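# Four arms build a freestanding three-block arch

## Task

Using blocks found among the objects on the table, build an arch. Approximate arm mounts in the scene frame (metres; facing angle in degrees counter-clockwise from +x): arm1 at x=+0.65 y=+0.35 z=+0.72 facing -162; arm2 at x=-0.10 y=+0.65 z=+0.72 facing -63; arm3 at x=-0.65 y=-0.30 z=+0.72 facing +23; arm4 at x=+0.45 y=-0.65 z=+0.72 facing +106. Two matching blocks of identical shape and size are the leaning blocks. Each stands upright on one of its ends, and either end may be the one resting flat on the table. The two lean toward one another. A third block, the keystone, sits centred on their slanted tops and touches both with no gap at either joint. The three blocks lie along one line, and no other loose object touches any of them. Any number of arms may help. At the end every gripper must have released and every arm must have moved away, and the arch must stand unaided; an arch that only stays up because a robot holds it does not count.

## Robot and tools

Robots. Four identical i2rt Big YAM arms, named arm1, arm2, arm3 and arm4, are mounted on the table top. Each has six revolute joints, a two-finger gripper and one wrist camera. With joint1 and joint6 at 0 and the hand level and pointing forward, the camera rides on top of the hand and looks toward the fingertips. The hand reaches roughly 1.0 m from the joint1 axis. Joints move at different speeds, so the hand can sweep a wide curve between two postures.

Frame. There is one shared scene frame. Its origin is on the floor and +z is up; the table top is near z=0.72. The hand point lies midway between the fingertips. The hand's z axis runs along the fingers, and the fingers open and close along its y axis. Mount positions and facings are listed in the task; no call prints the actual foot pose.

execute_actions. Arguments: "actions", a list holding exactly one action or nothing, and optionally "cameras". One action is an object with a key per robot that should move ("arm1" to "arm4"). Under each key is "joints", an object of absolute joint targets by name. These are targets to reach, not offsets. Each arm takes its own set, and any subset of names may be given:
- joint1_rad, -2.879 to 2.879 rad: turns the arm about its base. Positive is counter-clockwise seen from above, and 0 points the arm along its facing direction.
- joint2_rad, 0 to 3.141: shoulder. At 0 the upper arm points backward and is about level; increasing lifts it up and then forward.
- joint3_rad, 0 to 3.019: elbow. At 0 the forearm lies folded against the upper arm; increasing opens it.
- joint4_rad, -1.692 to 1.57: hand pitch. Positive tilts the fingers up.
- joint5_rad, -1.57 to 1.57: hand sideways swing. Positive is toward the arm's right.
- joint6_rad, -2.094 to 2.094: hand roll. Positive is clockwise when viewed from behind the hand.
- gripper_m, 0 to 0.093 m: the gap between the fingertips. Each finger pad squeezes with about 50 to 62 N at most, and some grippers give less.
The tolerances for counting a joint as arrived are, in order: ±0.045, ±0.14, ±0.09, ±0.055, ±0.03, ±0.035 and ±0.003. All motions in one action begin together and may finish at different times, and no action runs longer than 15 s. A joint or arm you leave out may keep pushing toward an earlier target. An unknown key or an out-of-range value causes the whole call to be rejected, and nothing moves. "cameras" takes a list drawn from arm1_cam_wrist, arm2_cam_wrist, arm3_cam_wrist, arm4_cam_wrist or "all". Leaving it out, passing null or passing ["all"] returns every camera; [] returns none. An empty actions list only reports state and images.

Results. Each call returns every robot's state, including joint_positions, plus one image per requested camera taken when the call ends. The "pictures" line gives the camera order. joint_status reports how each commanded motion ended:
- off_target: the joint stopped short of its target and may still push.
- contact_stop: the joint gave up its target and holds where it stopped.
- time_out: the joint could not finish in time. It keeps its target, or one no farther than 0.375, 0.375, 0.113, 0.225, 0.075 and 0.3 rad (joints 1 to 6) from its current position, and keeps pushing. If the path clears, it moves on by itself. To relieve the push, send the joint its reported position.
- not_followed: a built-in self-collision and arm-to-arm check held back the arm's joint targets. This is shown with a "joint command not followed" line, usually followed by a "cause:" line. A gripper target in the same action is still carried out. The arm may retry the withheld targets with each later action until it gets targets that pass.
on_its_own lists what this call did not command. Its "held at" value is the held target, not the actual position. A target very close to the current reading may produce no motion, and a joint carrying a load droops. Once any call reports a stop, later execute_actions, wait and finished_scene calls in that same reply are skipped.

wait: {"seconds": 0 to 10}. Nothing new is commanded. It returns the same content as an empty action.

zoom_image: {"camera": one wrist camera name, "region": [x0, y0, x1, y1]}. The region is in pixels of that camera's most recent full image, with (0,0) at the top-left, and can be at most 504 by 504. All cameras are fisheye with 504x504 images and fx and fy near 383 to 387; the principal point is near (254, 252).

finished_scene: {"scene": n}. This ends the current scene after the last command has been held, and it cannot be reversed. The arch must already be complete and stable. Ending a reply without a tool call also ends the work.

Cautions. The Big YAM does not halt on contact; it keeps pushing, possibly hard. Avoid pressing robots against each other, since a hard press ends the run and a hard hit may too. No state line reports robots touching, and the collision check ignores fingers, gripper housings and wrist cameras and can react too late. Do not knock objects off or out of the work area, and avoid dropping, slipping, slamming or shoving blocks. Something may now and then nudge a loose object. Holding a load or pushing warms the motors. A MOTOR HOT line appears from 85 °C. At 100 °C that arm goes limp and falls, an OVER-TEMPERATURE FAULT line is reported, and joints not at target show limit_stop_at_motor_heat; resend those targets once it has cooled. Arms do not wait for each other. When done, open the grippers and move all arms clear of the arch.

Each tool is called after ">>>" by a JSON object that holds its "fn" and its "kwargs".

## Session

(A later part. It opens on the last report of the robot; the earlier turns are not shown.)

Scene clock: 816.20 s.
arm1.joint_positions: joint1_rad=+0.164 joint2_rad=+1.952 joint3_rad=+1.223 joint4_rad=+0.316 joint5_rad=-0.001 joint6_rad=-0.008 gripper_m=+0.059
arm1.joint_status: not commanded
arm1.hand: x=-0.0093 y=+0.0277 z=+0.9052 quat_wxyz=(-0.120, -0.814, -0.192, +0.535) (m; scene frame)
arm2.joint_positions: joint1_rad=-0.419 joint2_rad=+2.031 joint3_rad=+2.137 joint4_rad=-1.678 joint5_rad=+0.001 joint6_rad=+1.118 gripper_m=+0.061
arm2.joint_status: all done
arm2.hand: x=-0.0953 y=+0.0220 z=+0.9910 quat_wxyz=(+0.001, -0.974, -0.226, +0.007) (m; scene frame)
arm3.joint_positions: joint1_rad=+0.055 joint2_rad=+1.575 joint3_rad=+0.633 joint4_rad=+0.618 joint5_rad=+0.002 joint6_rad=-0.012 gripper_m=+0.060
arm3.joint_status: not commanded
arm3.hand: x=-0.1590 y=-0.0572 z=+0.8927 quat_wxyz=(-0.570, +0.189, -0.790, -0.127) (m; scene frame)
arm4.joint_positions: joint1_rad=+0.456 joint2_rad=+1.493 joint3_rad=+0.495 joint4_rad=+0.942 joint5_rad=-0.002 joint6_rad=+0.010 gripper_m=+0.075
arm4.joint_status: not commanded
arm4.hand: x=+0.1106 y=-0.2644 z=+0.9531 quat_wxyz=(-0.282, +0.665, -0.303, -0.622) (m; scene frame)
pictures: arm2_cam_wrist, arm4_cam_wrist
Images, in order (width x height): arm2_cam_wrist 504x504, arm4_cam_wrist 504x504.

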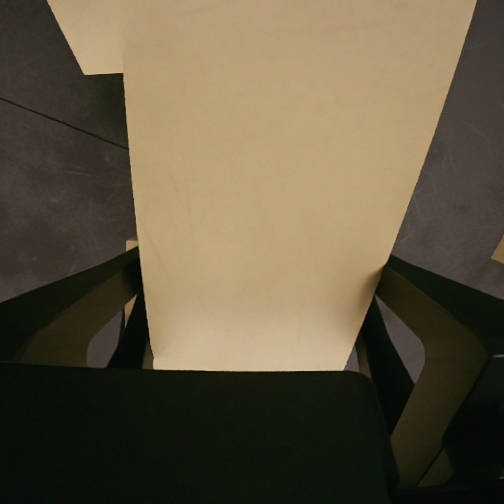

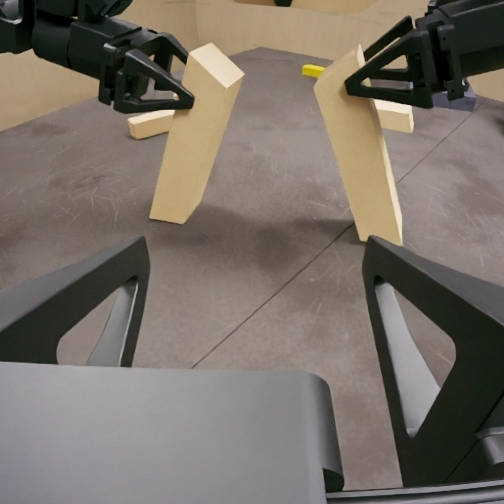

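Go to r .665, z≈.955.

>>> {"fn": "execute_actions", "kwargs": {"actions": [{"arm2":{"joints":{"joint1_rad":-0.395,"joint2_rad":2.12,"joint3_rad":2.27,"joint4_rad":-1.64}},"arm4":{"joints":{"joint3_rad":0.6,"joint4_rad":1.0}}}], "cameras": ["arm2_cam_wrist","arm4_cam_wrist"]}}

Scene clock: 822.60 s.
arm1.joint_positions: joint1_rad=+0.164 joint2_rad=+1.952 joint3_rad=+1.223 joint4_rad=+0.317 joint5_rad=-0.001 joint6_rad=-0.007 gripper_m=+0.059
arm1.joint_status: not commanded
arm1.hand: x=-0.0093 y=+0.0277 z=+0.9053 quat_wxyz=(-0.121, -0.814, -0.192, +0.535) (m; scene frame)
arm2.joint_positions: joint1_rad=-0.406 joint2_rad=+2.146 joint3_rad=+2.222 joint4_rad=-1.647 joint5_rad=+0.001 joint6_rad=+1.118 gripper_m=+0.061
arm2.joint_status: all done
arm2.hand: x=-0.0871 y=-0.0133 z=+0.9512 quat_wxyz=(+0.001, -0.973, -0.232, +0.007) (m; scene frame)
arm3.joint_positions: joint1_rad=+0.055 joint2_rad=+1.575 joint3_rad=+0.633 joint4_rad=+0.618 joint5_rad=+0.002 joint6_rad=-0.012 gripper_m=+0.060
arm3.joint_status: not commanded
arm3.hand: x=-0.1590 y=-0.0572 z=+0.8927 quat_wxyz=(-0.570, +0.189, -0.790, -0.127) (m; scene frame)
arm4.joint_positions: joint1_rad=+0.456 joint2_rad=+1.493 joint3_rad=+0.578 joint4_rad=+0.986 joint5_rad=-0.002 joint6_rad=+0.010 gripper_m=+0.075
arm4.joint_status: all done
arm4.hand: x=+0.0931 y=-0.2449 z=+1.0023 quat_wxyz=(-0.300, +0.625, -0.284, -0.663) (m; scene frame)
pictures: arm2_cam_wrist, arm4_cam_wrist
Images, in order (width x height): arm2_cam_wrist 504x504, arm4_cam_wrist 504x504.

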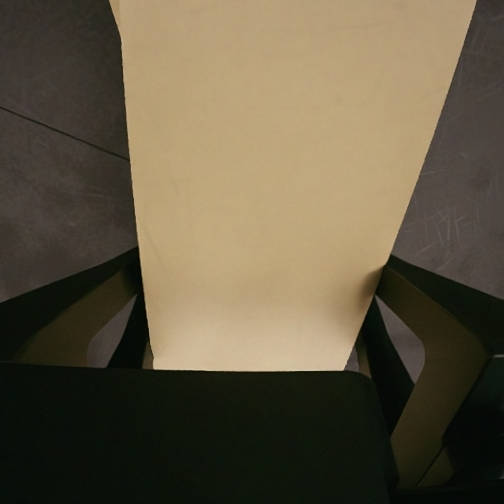

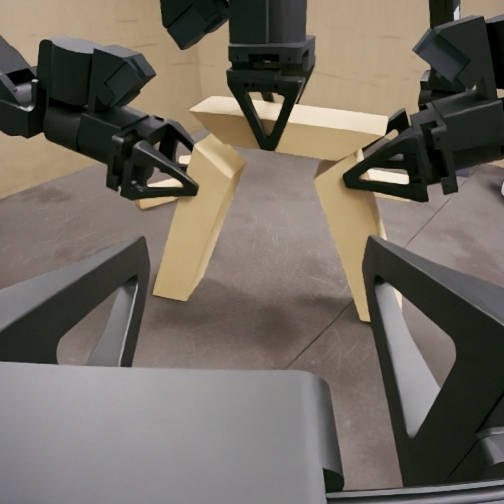

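>>> {"fn": "execute_actions", "kwargs": {"actions": [{"arm2":{"joints":{"joint1_rad":-0.435,"joint2_rad":2.17,"joint4_rad":-1.6}}}], "cameras": ["arm2_cam_wrist","arm4_cam_wrist"]}}

Scene clock: 834.57 s.
arm1.joint_positions: joint1_rad=+0.164 joint2_rad=+1.952 joint3_rad=+1.223 joint4_rad=+0.317 joint5_rad=-0.001 joint6_rad=-0.005 gripper_m=+0.059
arm1.joint_status: not commanded
arm1.hand: x=-0.0093 y=+0.0277 z=+0.9053 quat_wxyz=(-0.121, -0.814, -0.191, +0.535) (m; scene frame)
arm2.joint_positions: joint1_rad=-0.426 joint2_rad=+2.164 joint3_rad=+2.222 joint4_rad=-1.609 joint5_rad=-0.002 joint6_rad=+1.118 gripper_m=+0.061
arm2.joint_status: all done
arm2.hand: x=-0.0998 y=-0.0238 z=+0.9394 quat_wxyz=(-0.009, -0.975, -0.223, +0.007) (m; scene frame)
arm3.joint_positions: joint1_rad=+0.055 joint2_rad=+1.575 joint3_rad=+0.632 joint4_rad=+0.620 joint5_rad=+0.002 joint6_rad=-0.011 gripper_m=+0.060
arm3.joint_status: not commanded
arm3.hand: x=-0.1593 y=-0.0574 z=+0.8927 quat_wxyz=(-0.570, +0.189, -0.789, -0.128) (m; scene frame)
arm4.joint_positions: joint1_rad=+0.456 joint2_rad=+1.493 joint3_rad=+0.578 joint4_rad=+0.986 joint5_rad=-0.002 joint6_rad=+0.010 gripper_m=+0.075
arm4.joint_status: not commanded
arm4.hand: x=+0.0931 y=-0.2449 z=+1.0023 quat_wxyz=(-0.300, +0.625, -0.284, -0.663) (m; scene frame)
pictures: arm2_cam_wrist, arm4_cam_wrist
Images, in order (width x height): arm2_cam_wrist 504x504, arm4_cam_wrist 504x504.

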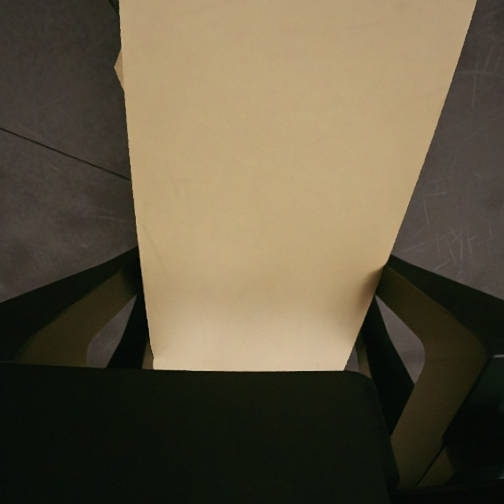

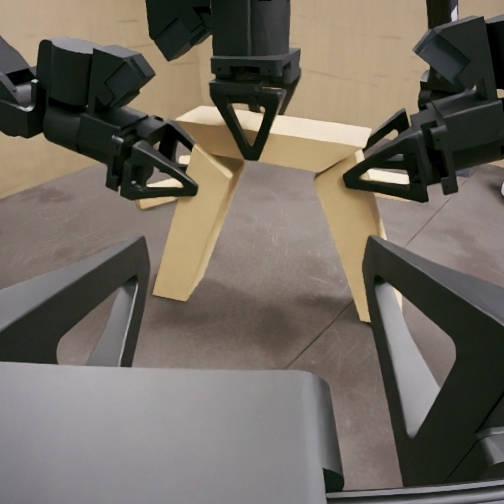

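Seated. Release K.

>>> {"fn": "execute_actions", "kwargs": {"actions": [{"arm2":{"joints":{"gripper_m":0.093}}}], "cameras": []}}

>>> {"fn": "execute_actions", "kwargs": {"actions": [{"arm2":{"joints":{"joint2_rad":2.0,"joint3_rad":2.2,"joint4_rad":-1.67}}}], "cameras": ["arm2_cam_wrist","arm4_cam_wrist"]}}

>>> {"fn": "zoom_image", "kwargs": {"camera": "arm4_cam_wrist", "region": [120, 60, 440, 340]}}

Scene clock: 841.77 s.
arm1.joint_positions: joint1_rad=+0.164 joint2_rad=+1.952 joint3_rad=+1.223 joint4_rad=+0.317 joint5_rad=-0.001 joint6_rad=-0.004 gripper_m=+0.059
arm1.joint_status: not commanded
arm1.hand: x=-0.0093 y=+0.0277 z=+0.9053 quat_wxyz=(-0.121, -0.814, -0.191, +0.535) (m; scene frame)
arm2.joint_positions: joint1_rad=-0.426 joint2_rad=+2.164 joint3_rad=+2.222 joint4_rad=-1.609 joint5_rad=-0.002 joint6_rad=+1.119 gripper_m=+0.093
arm2.joint_status: all done
arm2.hand: x=-0.0998 y=-0.0238 z=+0.9394 quat_wxyz=(-0.009, -0.975, -0.223, +0.007) (m; scene frame)
arm3.joint_positions: joint1_rad=+0.055 joint2_rad=+1.575 joint3_rad=+0.632 joint4_rad=+0.620 joint5_rad=+0.002 joint6_rad=-0.011 gripper_m=+0.060
arm3.joint_status: not commanded
arm3.hand: x=-0.1593 y=-0.0574 z=+0.8927 quat_wxyz=(-0.570, +0.189, -0.789, -0.128) (m; scene frame)
arm4.joint_positions: joint1_rad=+0.456 joint2_rad=+1.493 joint3_rad=+0.578 joint4_rad=+0.986 joint5_rad=-0.002 joint6_rad=+0.010 gripper_m=+0.075
arm4.joint_status: not commanded
arm4.hand: x=+0.0931 y=-0.2449 z=+1.0023 quat_wxyz=(-0.300, +0.625, -0.284, -0.663) (m; scene frame)
pictures: none
No camera images: the call's "cameras" was empty. Leave "cameras" out to get every camera's image.

Scene clock: 842.90 s.
arm1.joint_positions: joint1_rad=+0.164 joint2_rad=+1.952 joint3_rad=+1.223 joint4_rad=+0.317 joint5_rad=+0.000 joint6_rad=-0.003 gripper_m=+0.059
arm1.joint_status: not commanded
arm1.hand: x=-0.0094 y=+0.0278 z=+0.9053 quat_wxyz=(-0.121, -0.814, -0.190, +0.535) (m; scene frame)
arm2.joint_positions: joint1_rad=-0.426 joint2_rad=+1.994 joint3_rad=+2.190 joint4_rad=-1.664 joint5_rad=-0.002 joint6_rad=+1.120 gripper_m=+0.093
arm2.joint_status: all done
arm2.hand: x=-0.0985 y=+0.0133 z=+1.0343 quat_wxyz=(-0.050, -0.974, -0.222, +0.017) (m; scene frame)
arm3.joint_positions: joint1_rad=+0.055 joint2_rad=+1.575 joint3_rad=+0.632 joint4_rad=+0.621 joint5_rad=+0.002 joint6_rad=-0.011 gripper_m=+0.060
arm3.joint_status: not commanded
arm3.hand: x=-0.1593 y=-0.0574 z=+0.8928 quat_wxyz=(-0.570, +0.189, -0.789, -0.128) (m; scene frame)
arm4.joint_positions: joint1_rad=+0.456 joint2_rad=+1.493 joint3_rad=+0.578 joint4_rad=+0.986 joint5_rad=-0.002 joint6_rad=+0.010 gripper_m=+0.075
arm4.joint_status: not commanded
arm4.hand: x=+0.0931 y=-0.2449 z=+1.0023 quat_wxyz=(-0.300, +0.625, -0.284, -0.663) (m; scene frame)
pictures: arm2_cam_wrist, arm4_cam_wrist
Images, in order (width x height): arm2_cam_wrist 504x504, arm4_cam_wrist 504x504.

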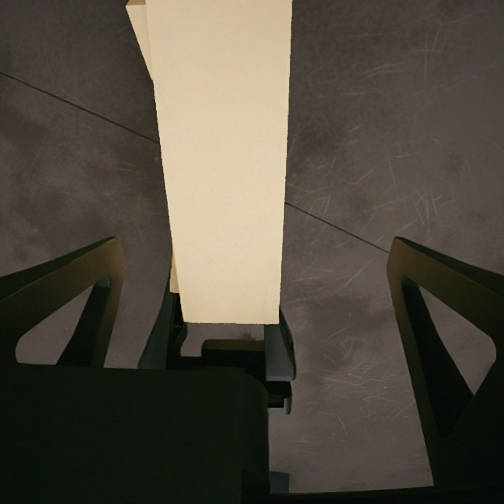

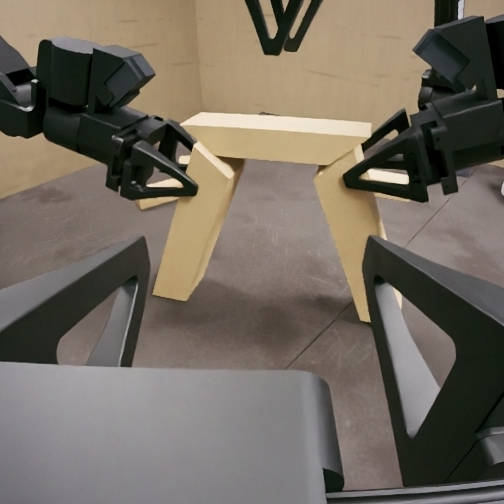

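Region (120, 60, 440, 340) of arm4_cam_wrist's 504x504 image, scaled by 1.575, with more detail than that image has; it fills the top 441 rows of this view, and the rest is white.

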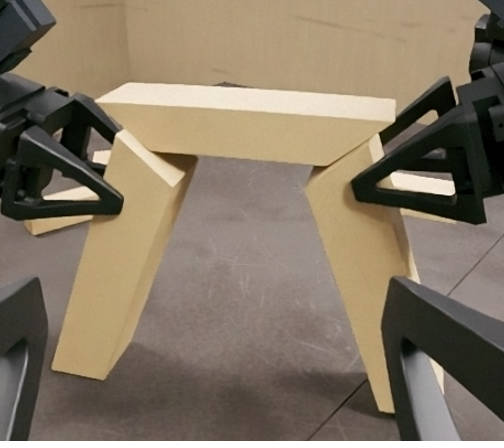

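>>> {"fn": "execute_actions", "kwargs": {"actions": [{"arm1":{"joints":{"gripper_m":0.093}},"arm3":{"joints":{"gripper_m":0.093}}}]}}

Scene clock: 858.47 s.
arm1.joint_positions: joint1_rad=+0.164 joint2_rad=+1.949 joint3_rad=+1.240 joint4_rad=+0.334 joint5_rad=+0.000 joint6_rad=+0.000 gripper_m=+0.093
arm1.joint_status: all done
arm1.hand: x=-0.0163 y=+0.0244 z=+0.9199 quat_wxyz=(-0.125, -0.804, -0.187, +0.550) (m; scene frame)
arm2.joint_positions: joint1_rad=-0.426 joint2_rad=+1.994 joint3_rad=+2.190 joint4_rad=-1.664 joint5_rad=-0.002 joint6_rad=+1.120 gripper_m=+0.093
arm2.joint_status: not commanded
arm2.hand: x=-0.0985 y=+0.0133 z=+1.0343 quat_wxyz=(-0.050, -0.974, -0.222, +0.017) (m; scene frame)
arm3.joint_positions: joint1_rad=+0.055 joint2_rad=+1.575 joint3_rad=+0.632 joint4_rad=+0.621 joint5_rad=+0.002 joint6_rad=-0.011 gripper_m=+0.093
arm3.joint_status: all done
arm3.hand: x=-0.1593 y=-0.0574 z=+0.8928 quat_wxyz=(-0.570, +0.189, -0.789, -0.128) (m; scene frame)
arm4.joint_positions: joint1_rad=+0.456 joint2_rad=+1.493 joint3_rad=+0.578 joint4_rad=+0.986 joint5_rad=-0.002 joint6_rad=+0.010 gripper_m=+0.075
arm4.joint_status: not commanded
arm4.hand: x=+0.0931 y=-0.2449 z=+1.0023 quat_wxyz=(-0.300, +0.625, -0.284, -0.663) (m; scene frame)
pictures: arm1_cam_wrist, arm2_cam_wrist, arm3_cam_wrist, arm4_cam_wrist
Images, in order (width x height): arm1_cam_wrist 504x504, arm2_cam_wrist 504x504, arm3_cam_wrist 504x504, arm4_cam_wrist 504x504.

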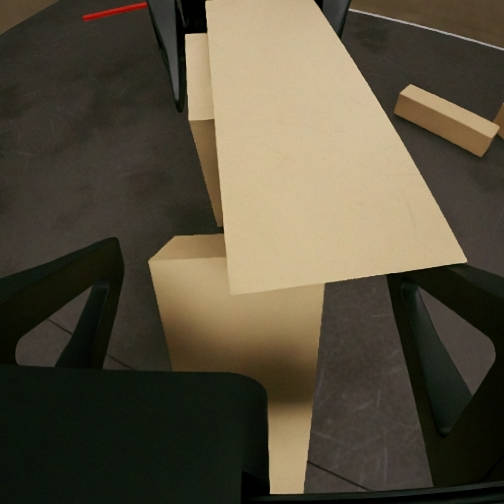

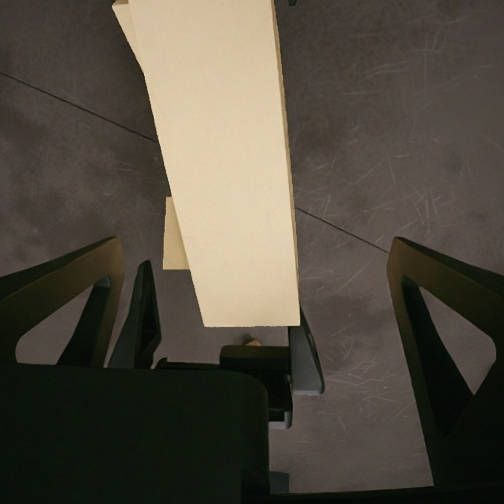

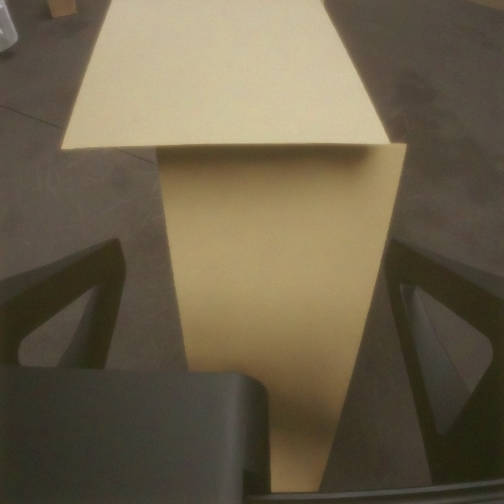

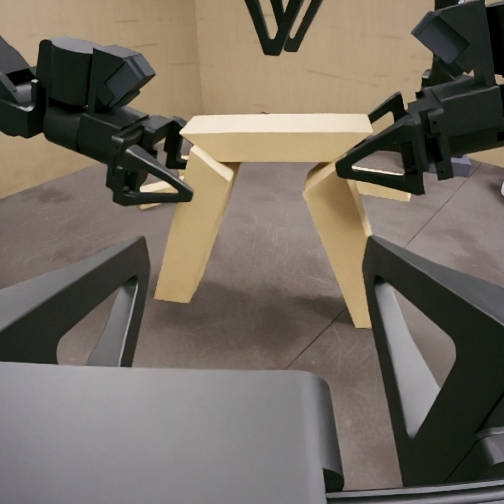

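>>> {"fn": "execute_actions", "kwargs": {"actions": [{"arm3":{"joints":{"joint4_rad":0.76}},"arm1":{"joints":{"joint4_rad":0.38}}}]}}

>>> {"fn": "execute_actions", "kwargs": {"actions": [{"arm1":{"joints":{"gripper_m":0.058}},"arm3":{"joints":{"gripper_m":0.058}}}]}}

>>> {"fn": "execute_actions", "kwargs": {"actions": [{"arm1":{"joints":{"gripper_m":0.093}},"arm3":{"joints":{"gripper_m":0.093}}}]}}

Scene clock: 868.17 s.
arm1.joint_positions: joint1_rad=+0.164 joint2_rad=+1.949 joint3_rad=+1.240 joint4_rad=+0.350 joint5_rad=+0.000 joint6_rad=+0.000 gripper_m=+0.093
arm1.joint_status: all done
arm1.hand: x=-0.0176 y=+0.0238 z=+0.9236 quat_wxyz=(-0.127, -0.800, -0.186, +0.557) (m; scene frame)
arm2.joint_positions: joint1_rad=-0.426 joint2_rad=+1.994 joint3_rad=+2.190 joint4_rad=-1.664 joint5_rad=-0.002 joint6_rad=+1.120 gripper_m=+0.093
arm2.joint_status: not commanded
arm2.hand: x=-0.0985 y=+0.0133 z=+1.0343 quat_wxyz=(-0.050, -0.974, -0.222, +0.017) (m; scene frame)
arm3.joint_positions: joint1_rad=+0.055 joint2_rad=+1.575 joint3_rad=+0.632 joint4_rad=+0.738 joint5_rad=+0.002 joint6_rad=-0.011 gripper_m=+0.093
arm3.joint_status: all done
arm3.hand: x=-0.1525 y=-0.0540 z=+0.9205 quat_wxyz=(-0.615, +0.181, -0.755, -0.138) (m; scene frame)
arm4.joint_positions: joint1_rad=+0.456 joint2_rad=+1.493 joint3_rad=+0.578 joint4_rad=+0.986 joint5_rad=-0.002 joint6_rad=+0.010 gripper_m=+0.075
arm4.joint_status: not commanded
arm4.hand: x=+0.0931 y=-0.2449 z=+1.0023 quat_wxyz=(-0.300, +0.625, -0.284, -0.663) (m; scene frame)
pictures: arm1_cam_wrist, arm2_cam_wrist, arm3_cam_wrist, arm4_cam_wrist
Images, in order (width x height): arm1_cam_wrist 504x504, arm2_cam_wrist 504x504, arm3_cam_wrist 504x504, arm4_cam_wrist 504x504.

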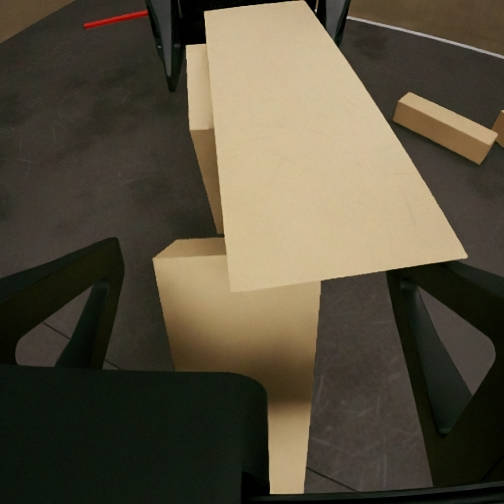

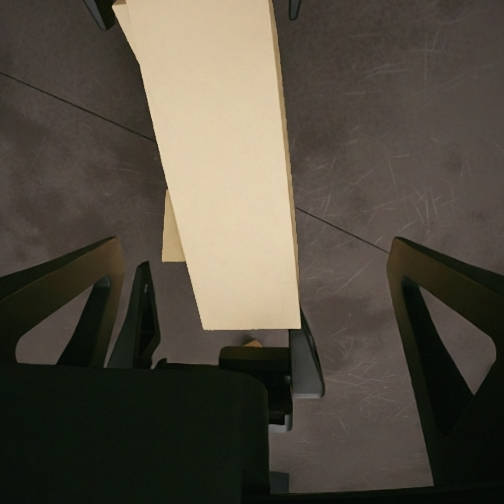

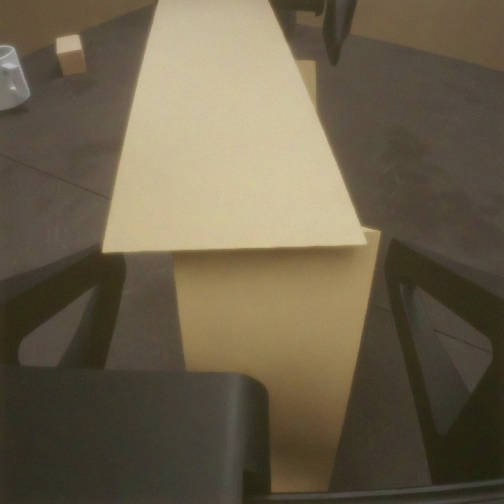

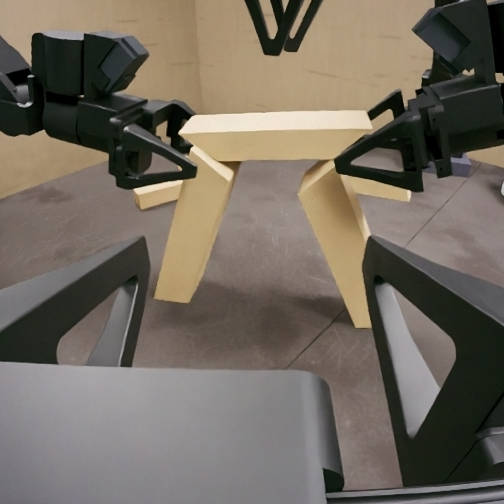

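Scene clock: 868.93 s.
arm1.joint_positions: joint1_rad=+0.164 joint2_rad=+1.949 joint3_rad=+1.240 joint4_rad=+0.351 joint5_rad=+0.001 joint6_rad=+0.000 gripper_m=+0.058
arm1.joint_status: all done
arm1.hand: x=-0.0177 y=+0.0240 z=+0.9237 quat_wxyz=(-0.127, -0.800, -0.185, +0.557) (m; scene frame)
arm2.joint_positions: joint1_rad=-0.426 joint2_rad=+1.994 joint3_rad=+2.190 joint4_rad=-1.664 joint5_rad=-0.002 joint6_rad=+1.120 gripper_m=+0.093
arm2.joint_status: not commanded
arm2.hand: x=-0.0985 y=+0.0133 z=+1.0343 quat_wxyz=(-0.050, -0.974, -0.222, +0.017) (m; scene frame)
arm3.joint_positions: joint1_rad=+0.055 joint2_rad=+1.574 joint3_rad=+0.627 joint4_rad=+0.744 joint5_rad=+0.005 joint6_rad=-0.009 gripper_m=+0.060
arm3.joint_status: all done
arm3.hand: x=-0.1539 y=-0.0551 z=+0.9196 quat_wxyz=(-0.616, +0.179, -0.755, -0.138) (m; scene frame)
arm4.joint_positions: joint1_rad=+0.456 joint2_rad=+1.493 joint3_rad=+0.578 joint4_rad=+0.986 joint5_rad=-0.002 joint6_rad=+0.010 gripper_m=+0.075
arm4.joint_status: not commanded
arm4.hand: x=+0.0931 y=-0.2449 z=+1.0023 quat_wxyz=(-0.300, +0.625, -0.284, -0.663) (m; scene frame)
pictures: arm1_cam_wrist, arm2_cam_wrist, arm3_cam_wrist, arm4_cam_wrist
Images, in order (width x height): arm1_cam_wrist 504x504, arm2_cam_wrist 504x504, arm3_cam_wrist 504x504, arm4_cam_wrist 504x504.

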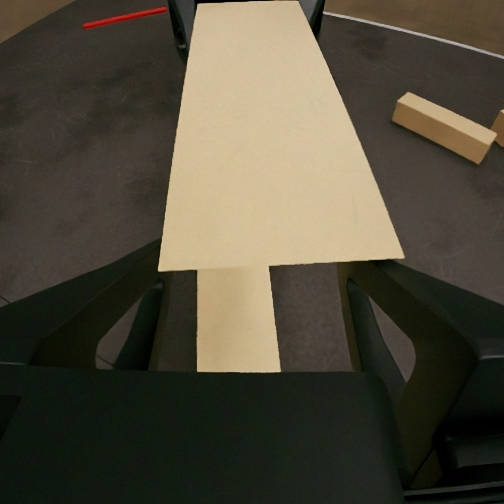

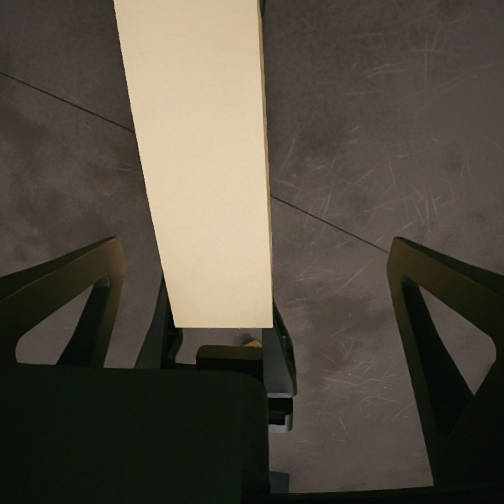

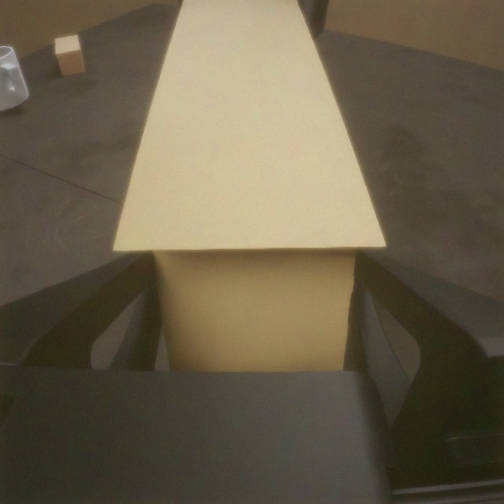

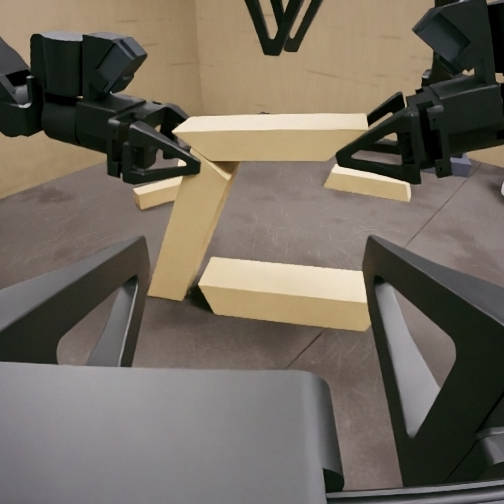

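Scene clock: 869.87 s.
arm1.joint_positions: joint1_rad=+0.164 joint2_rad=+1.947 joint3_rad=+1.244 joint4_rad=+0.359 joint5_rad=+0.001 joint6_rad=+0.000 gripper_m=+0.093
arm1.joint_status: all done
arm1.hand: x=-0.0195 y=+0.0231 z=+0.9293 quat_wxyz=(-0.128, -0.796, -0.184, +0.563) (m; scene frame)
arm2.joint_positions: joint1_rad=-0.426 joint2_rad=+1.994 joint3_rad=+2.190 joint4_rad=-1.664 joint5_rad=-0.002 joint6_rad=+1.120 gripper_m=+0.093
arm2.joint_status: not commanded
arm2.hand: x=-0.0985 y=+0.0133 z=+1.0343 quat_wxyz=(-0.050, -0.974, -0.222, +0.017) (m; scene frame)
arm3.joint_positions: joint1_rad=+0.055 joint2_rad=+1.574 joint3_rad=+0.626 joint4_rad=+0.744 joint5_rad=+0.003 joint6_rad=-0.009 gripper_m=+0.093
arm3.joint_status: all done
arm3.hand: x=-0.1541 y=-0.0550 z=+0.9195 quat_wxyz=(-0.616, +0.179, -0.755, -0.138) (m; scene frame)
arm4.joint_positions: joint1_rad=+0.456 joint2_rad=+1.493 joint3_rad=+0.578 joint4_rad=+0.986 joint5_rad=-0.002 joint6_rad=+0.010 gripper_m=+0.075
arm4.joint_status: not commanded
arm4.hand: x=+0.0931 y=-0.2449 z=+1.0023 quat_wxyz=(-0.300, +0.625, -0.284, -0.663) (m; scene frame)
pictures: arm1_cam_wrist, arm2_cam_wrist, arm3_cam_wrist, arm4_cam_wrist
Images, in order (width x height): arm1_cam_wrist 504x504, arm2_cam_wrist 504x504, arm3_cam_wrist 504x504, arm4_cam_wrist 504x504.

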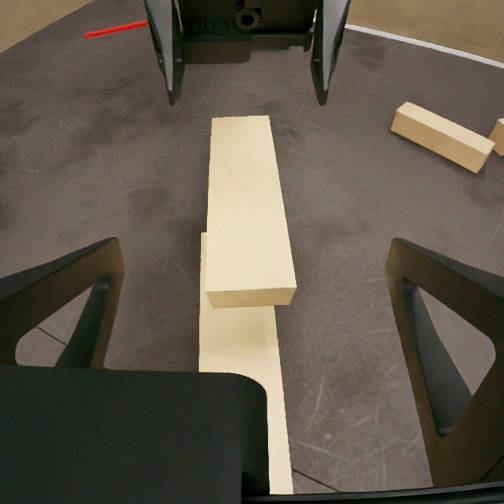

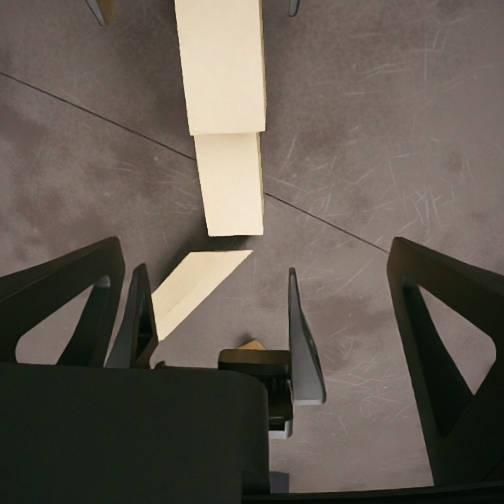

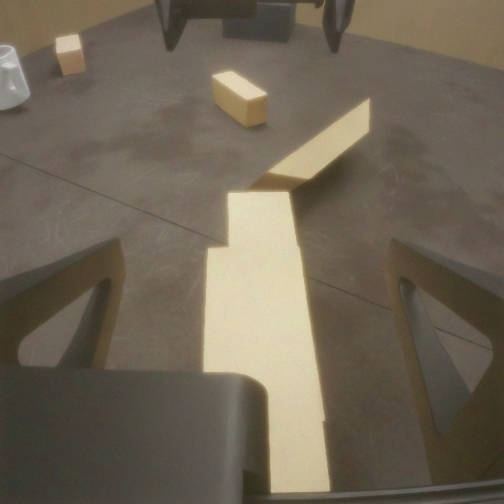

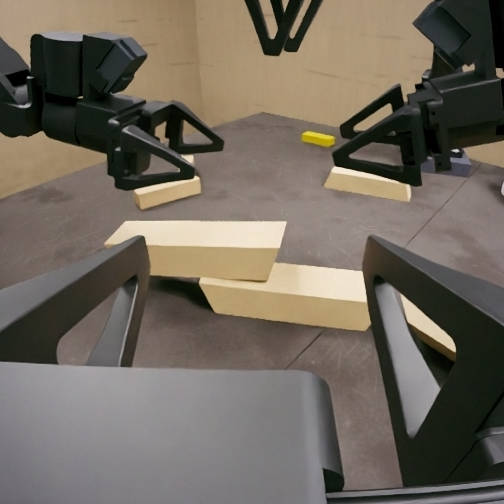

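>>> {"fn": "execute_actions", "kwargs": {"actions": [{"arm2":{"joints":{"joint2_rad":1.2,"joint3_rad":1.4}},"arm1":{"joints":{"joint2_rad":1.5,"joint3_rad":1.5,"joint4_rad":-1.2}},"arm3":{"joints":{"joint2_rad":1.95,"joint3_rad":1.9,"joint4_rad":-1.5}}}]}}

Scene clock: 896.93 s.
arm1.joint_positions: joint1_rad=+0.162 joint2_rad=+1.502 joint3_rad=+1.494 joint4_rad=-1.187 joint5_rad=+0.004 joint6_rad=+0.008 gripper_m=+0.093
arm1.joint_status: all done
arm1.hand: x=+0.1704 y=+0.1172 z=+1.0819 quat_wxyz=(-0.039, -0.958, -0.216, +0.184) (m; scene frame)
arm2.joint_positions: joint1_rad=-0.424 joint2_rad=+1.195 joint3_rad=+1.398 joint4_rad=-1.670 joint5_rad=-0.004 joint6_rad=+1.131 gripper_m=+0.093
arm2.joint_status: all done
arm2.hand: x=-0.0962 y=+0.3070 z=+1.0962 quat_wxyz=(-0.050, -0.975, -0.217, +0.016) (m; scene frame)
arm3.joint_positions: joint1_rad=+0.057 joint2_rad=+1.942 joint3_rad=+1.846 joint4_rad=-1.487 joint5_rad=-0.004 joint6_rad=-0.004 gripper_m=+0.093
arm3.joint_status: all done
arm3.hand: x=-0.1147 y=-0.0329 z=+0.9469 quat_wxyz=(+0.007, +0.230, -0.973, +0.001) (m; scene frame)
arm4.joint_positions: joint1_rad=+0.456 joint2_rad=+1.493 joint3_rad=+0.578 joint4_rad=+0.986 joint5_rad=-0.002 joint6_rad=+0.010 gripper_m=+0.075
arm4.joint_status: not commanded
arm4.hand: x=+0.0931 y=-0.2449 z=+1.0023 quat_wxyz=(-0.300, +0.625, -0.284, -0.663) (m; scene frame)
pictures: arm1_cam_wrist, arm2_cam_wrist, arm3_cam_wrist, arm4_cam_wrist
Images, in order (width x height): arm1_cam_wrist 504x504, arm2_cam_wrist 504x504, arm3_cam_wrist 504x504, arm4_cam_wrist 504x504.

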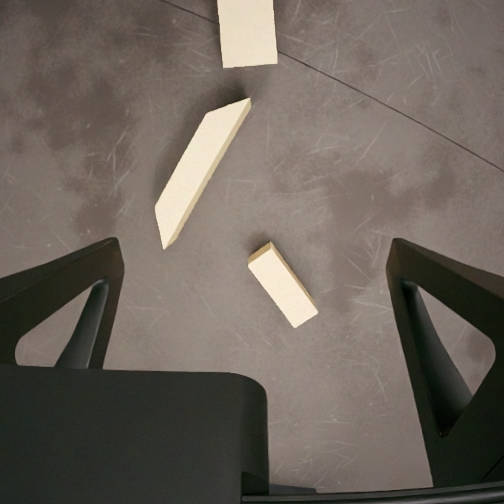

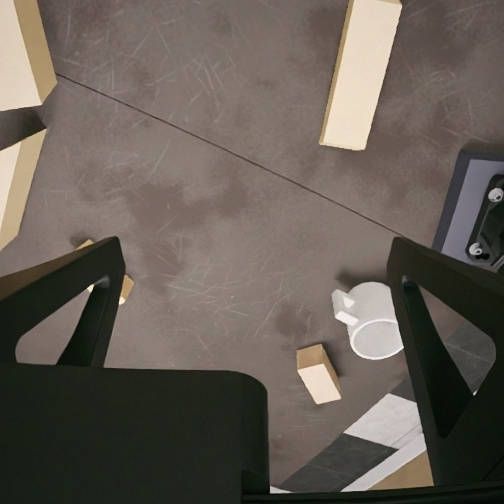

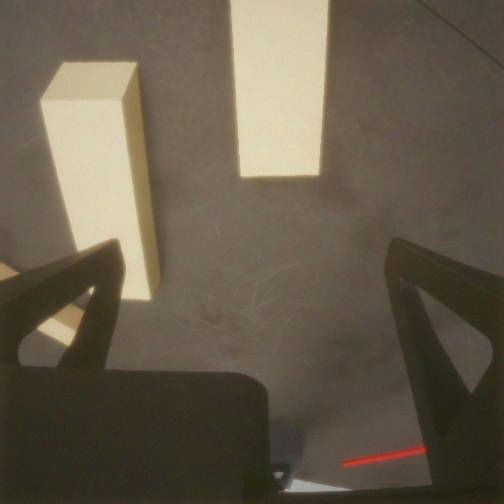

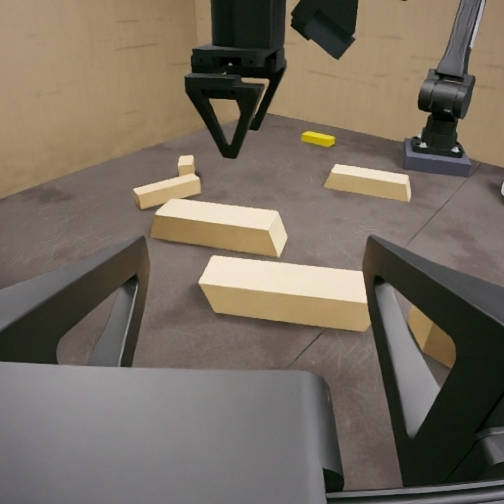

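>>> {"fn": "execute_actions", "kwargs": {"actions": [{"arm3":{"joints":{"joint1_rad":0.3,"joint2_rad":1.3,"joint3_rad":0.3,"joint4_rad":0.6}}}], "cameras": ["arm3_cam_wrist","arm4_cam_wrist"]}}

Scene clock: 924.63 s.
arm1.joint_positions: joint1_rad=+0.162 joint2_rad=+1.502 joint3_rad=+1.494 joint4_rad=-1.187 joint5_rad=+0.004 joint6_rad=+0.008 gripper_m=+0.093
arm1.joint_status: not commanded
arm1.hand: x=+0.1704 y=+0.1172 z=+1.0819 quat_wxyz=(-0.039, -0.958, -0.216, +0.184) (m; scene frame)
arm2.joint_positions: joint1_rad=-0.424 joint2_rad=+1.195 joint3_rad=+1.398 joint4_rad=-1.670 joint5_rad=-0.004 joint6_rad=+1.131 gripper_m=+0.093
arm2.joint_status: not commanded
arm2.hand: x=-0.0962 y=+0.3070 z=+1.0962 quat_wxyz=(-0.050, -0.975, -0.217, +0.016) (m; scene frame)
arm3.joint_positions: joint1_rad=+0.303 joint2_rad=+1.302 joint3_rad=+0.308 joint4_rad=+0.578 joint5_rad=-0.002 joint6_rad=-0.004 gripper_m=+0.093
arm3.joint_status: all done
arm3.hand: x=-0.3327 y=-0.0271 z=+0.8643 quat_wxyz=(-0.512, +0.293, -0.786, -0.188) (m; scene frame)
arm4.joint_positions: joint1_rad=+0.456 joint2_rad=+1.493 joint3_rad=+0.578 joint4_rad=+0.986 joint5_rad=-0.002 joint6_rad=+0.010 gripper_m=+0.075
arm4.joint_status: not commanded
arm4.hand: x=+0.0931 y=-0.2449 z=+1.0023 quat_wxyz=(-0.300, +0.625, -0.284, -0.663) (m; scene frame)
pictures: arm3_cam_wrist, arm4_cam_wrist
Images, in order (width x height): arm3_cam_wrist 504x504, arm4_cam_wrist 504x504.

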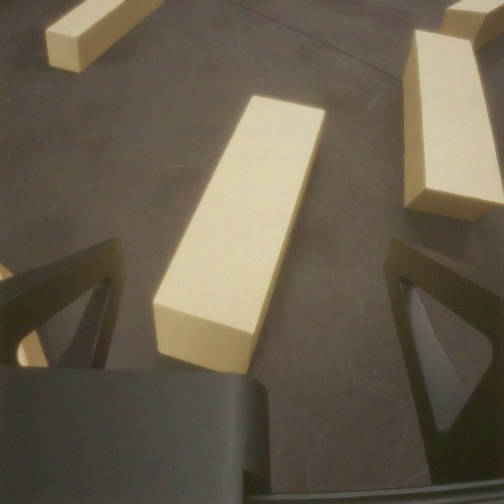

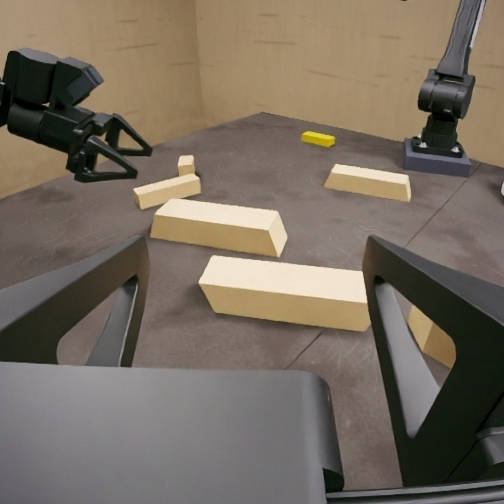

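>>> {"fn": "zoom_image", "kwargs": {"camera": "arm4_cam_wrist", "region": [120,160,400,350]}}

Region (120, 160, 400, 350) of arm4_cam_wrist's 504x504 image, scaled by 1.800, with more detail than that image has; it fills the top 342 rows of this view, and the rest is white.

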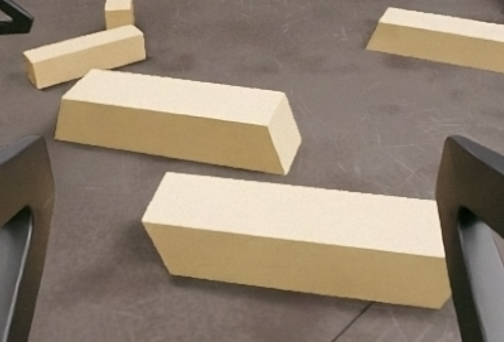

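>>> {"fn": "execute_actions", "kwargs": {"actions": [{"arm3":{"joints":{"joint1_rad":0.42,"joint2_rad":1.52,"joint3_rad":0.28,"joint4_rad":0.98,"joint5_rad":0.3}}}], "cameras": ["arm3_cam_wrist","arm4_cam_wrist"]}}

Scene clock: 943.13 s.
arm1.joint_positions: joint1_rad=+0.162 joint2_rad=+1.502 joint3_rad=+1.494 joint4_rad=-1.187 joint5_rad=+0.004 joint6_rad=+0.008 gripper_m=+0.093
arm1.joint_status: not commanded
arm1.hand: x=+0.1704 y=+0.1172 z=+1.0819 quat_wxyz=(-0.039, -0.958, -0.216, +0.184) (m; scene frame)
arm2.joint_positions: joint1_rad=-0.424 joint2_rad=+1.195 joint3_rad=+1.398 joint4_rad=-1.670 joint5_rad=-0.004 joint6_rad=+1.131 gripper_m=+0.093
arm2.joint_status: not commanded
arm2.hand: x=-0.0962 y=+0.3070 z=+1.0962 quat_wxyz=(-0.050, -0.975, -0.217, +0.016) (m; scene frame)
arm3.joint_positions: joint1_rad=+0.416 joint2_rad=+1.513 joint3_rad=+0.290 joint4_rad=+0.958 joint5_rad=+0.296 joint6_rad=-0.004 gripper_m=+0.093
arm3.joint_status: all done
arm3.hand: x=-0.3228 y=-0.0213 z=+0.8616 quat_wxyz=(-0.598, +0.233, -0.756, -0.130) (m; scene frame)
arm4.joint_positions: joint1_rad=+0.456 joint2_rad=+1.493 joint3_rad=+0.578 joint4_rad=+0.986 joint5_rad=-0.002 joint6_rad=+0.010 gripper_m=+0.075
arm4.joint_status: not commanded
arm4.hand: x=+0.0931 y=-0.2449 z=+1.0023 quat_wxyz=(-0.300, +0.625, -0.284, -0.663) (m; scene frame)
pictures: arm3_cam_wrist, arm4_cam_wrist
Images, in order (width x height): arm3_cam_wrist 504x504, arm4_cam_wrist 504x504.

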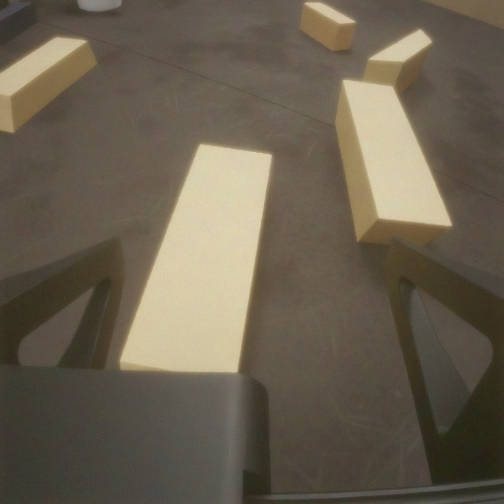

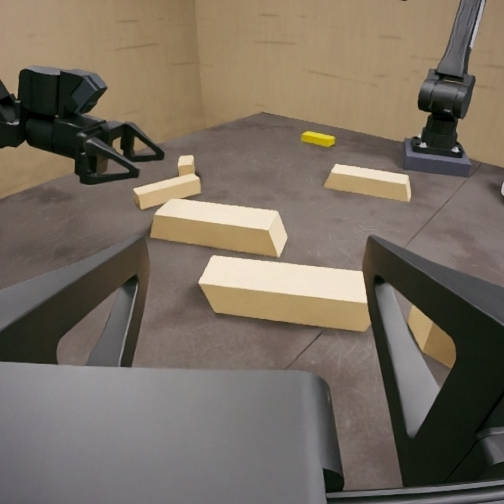

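>>> {"fn": "execute_actions", "kwargs": {"actions": [{"arm3":{"joints":{"joint1_rad":0.52,"joint2_rad":1.8,"joint3_rad":0.28,"joint4_rad":1.25,"joint5_rad":0.4}}}], "cameras": ["arm3_cam_wrist","arm4_cam_wrist"]}}

Scene clock: 952.40 s.
arm1.joint_positions: joint1_rad=+0.162 joint2_rad=+1.502 joint3_rad=+1.494 joint4_rad=-1.187 joint5_rad=+0.004 joint6_rad=+0.008 gripper_m=+0.093
arm1.joint_status: not commanded
arm1.hand: x=+0.1704 y=+0.1172 z=+1.0819 quat_wxyz=(-0.039, -0.958, -0.216, +0.184) (m; scene frame)
arm2.joint_positions: joint1_rad=-0.424 joint2_rad=+1.195 joint3_rad=+1.398 joint4_rad=-1.670 joint5_rad=-0.004 joint6_rad=+1.131 gripper_m=+0.093
arm2.joint_status: not commanded
arm2.hand: x=-0.0962 y=+0.3070 z=+1.0962 quat_wxyz=(-0.050, -0.975, -0.217, +0.016) (m; scene frame)
arm3.joint_positions: joint1_rad=+0.515 joint2_rad=+1.789 joint3_rad=+0.290 joint4_rad=+1.228 joint5_rad=+0.396 joint6_rad=-0.004 gripper_m=+0.093
arm3.joint_status: all done
arm3.hand: x=-0.3430 y=-0.0052 z=+0.8127 quat_wxyz=(-0.601, +0.242, -0.752, -0.120) (m; scene frame)
arm4.joint_positions: joint1_rad=+0.456 joint2_rad=+1.493 joint3_rad=+0.578 joint4_rad=+0.986 joint5_rad=-0.002 joint6_rad=+0.010 gripper_m=+0.075
arm4.joint_status: not commanded
arm4.hand: x=+0.0931 y=-0.2449 z=+1.0023 quat_wxyz=(-0.300, +0.625, -0.284, -0.663) (m; scene frame)
pictures: arm3_cam_wrist, arm4_cam_wrist
Images, in order (width x height): arm3_cam_wrist 504x504, arm4_cam_wrist 504x504.

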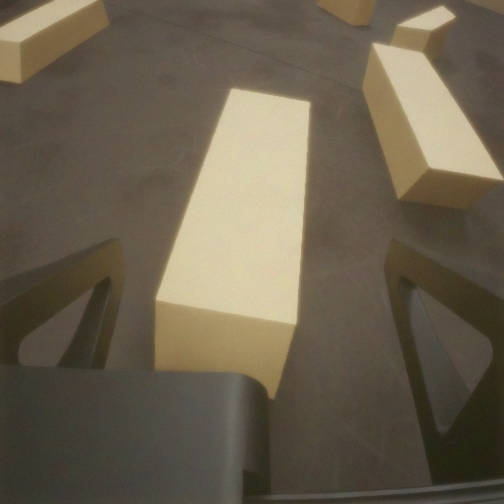

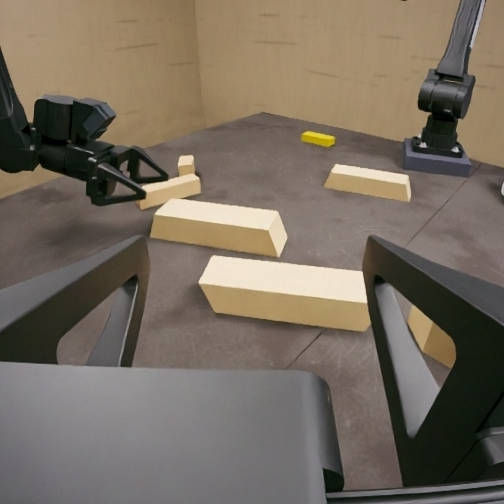

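>>> {"fn": "execute_actions", "kwargs": {"actions": [{"arm3":{"joints":{"joint1_rad":0.48,"joint2_rad":2.02,"joint3_rad":0.5,"joint4_rad":1.25,"joint5_rad":0.42}}}], "cameras": ["arm3_cam_wrist","arm4_cam_wrist"]}}

Scene clock: 959.90 s.
arm1.joint_positions: joint1_rad=+0.162 joint2_rad=+1.502 joint3_rad=+1.494 joint4_rad=-1.187 joint5_rad=+0.004 joint6_rad=+0.008 gripper_m=+0.093
arm1.joint_status: not commanded
arm1.hand: x=+0.1704 y=+0.1172 z=+1.0819 quat_wxyz=(-0.039, -0.958, -0.216, +0.184) (m; scene frame)
arm2.joint_positions: joint1_rad=-0.424 joint2_rad=+1.195 joint3_rad=+1.398 joint4_rad=-1.670 joint5_rad=-0.004 joint6_rad=+1.131 gripper_m=+0.093
arm2.joint_status: not commanded
arm2.hand: x=-0.0962 y=+0.3070 z=+1.0962 quat_wxyz=(-0.050, -0.975, -0.217, +0.016) (m; scene frame)
arm3.joint_positions: joint1_rad=+0.490 joint2_rad=+2.005 joint3_rad=+0.494 joint4_rad=+1.231 joint5_rad=+0.418 joint6_rad=-0.004 gripper_m=+0.093
arm3.joint_status: all done
arm3.hand: x=-0.2917 y=+0.0361 z=+0.7705 quat_wxyz=(-0.602, +0.228, -0.758, -0.103) (m; scene frame)
arm4.joint_positions: joint1_rad=+0.456 joint2_rad=+1.493 joint3_rad=+0.578 joint4_rad=+0.986 joint5_rad=-0.002 joint6_rad=+0.010 gripper_m=+0.075
arm4.joint_status: not commanded
arm4.hand: x=+0.0931 y=-0.2449 z=+1.0023 quat_wxyz=(-0.300, +0.625, -0.284, -0.663) (m; scene frame)
pictures: arm3_cam_wrist, arm4_cam_wrist
Images, in order (width x height): arm3_cam_wrist 504x504, arm4_cam_wrist 504x504.

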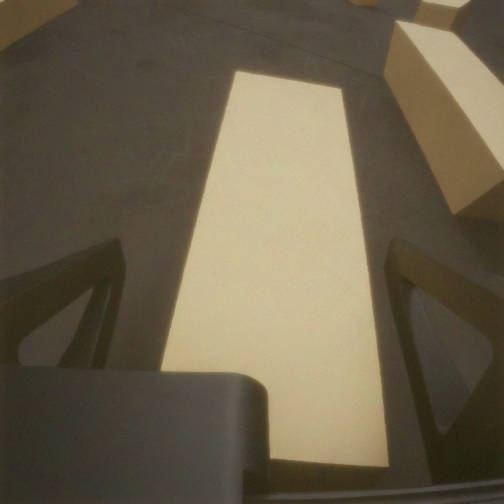

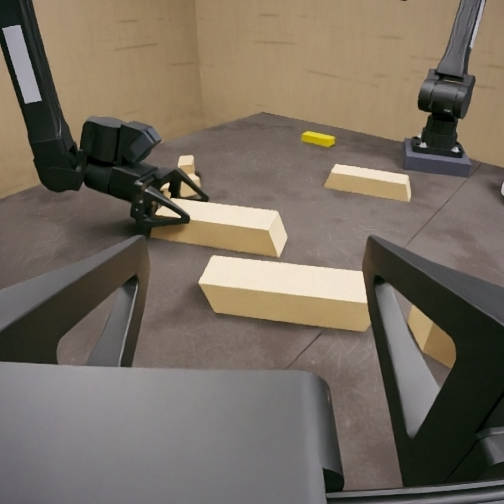

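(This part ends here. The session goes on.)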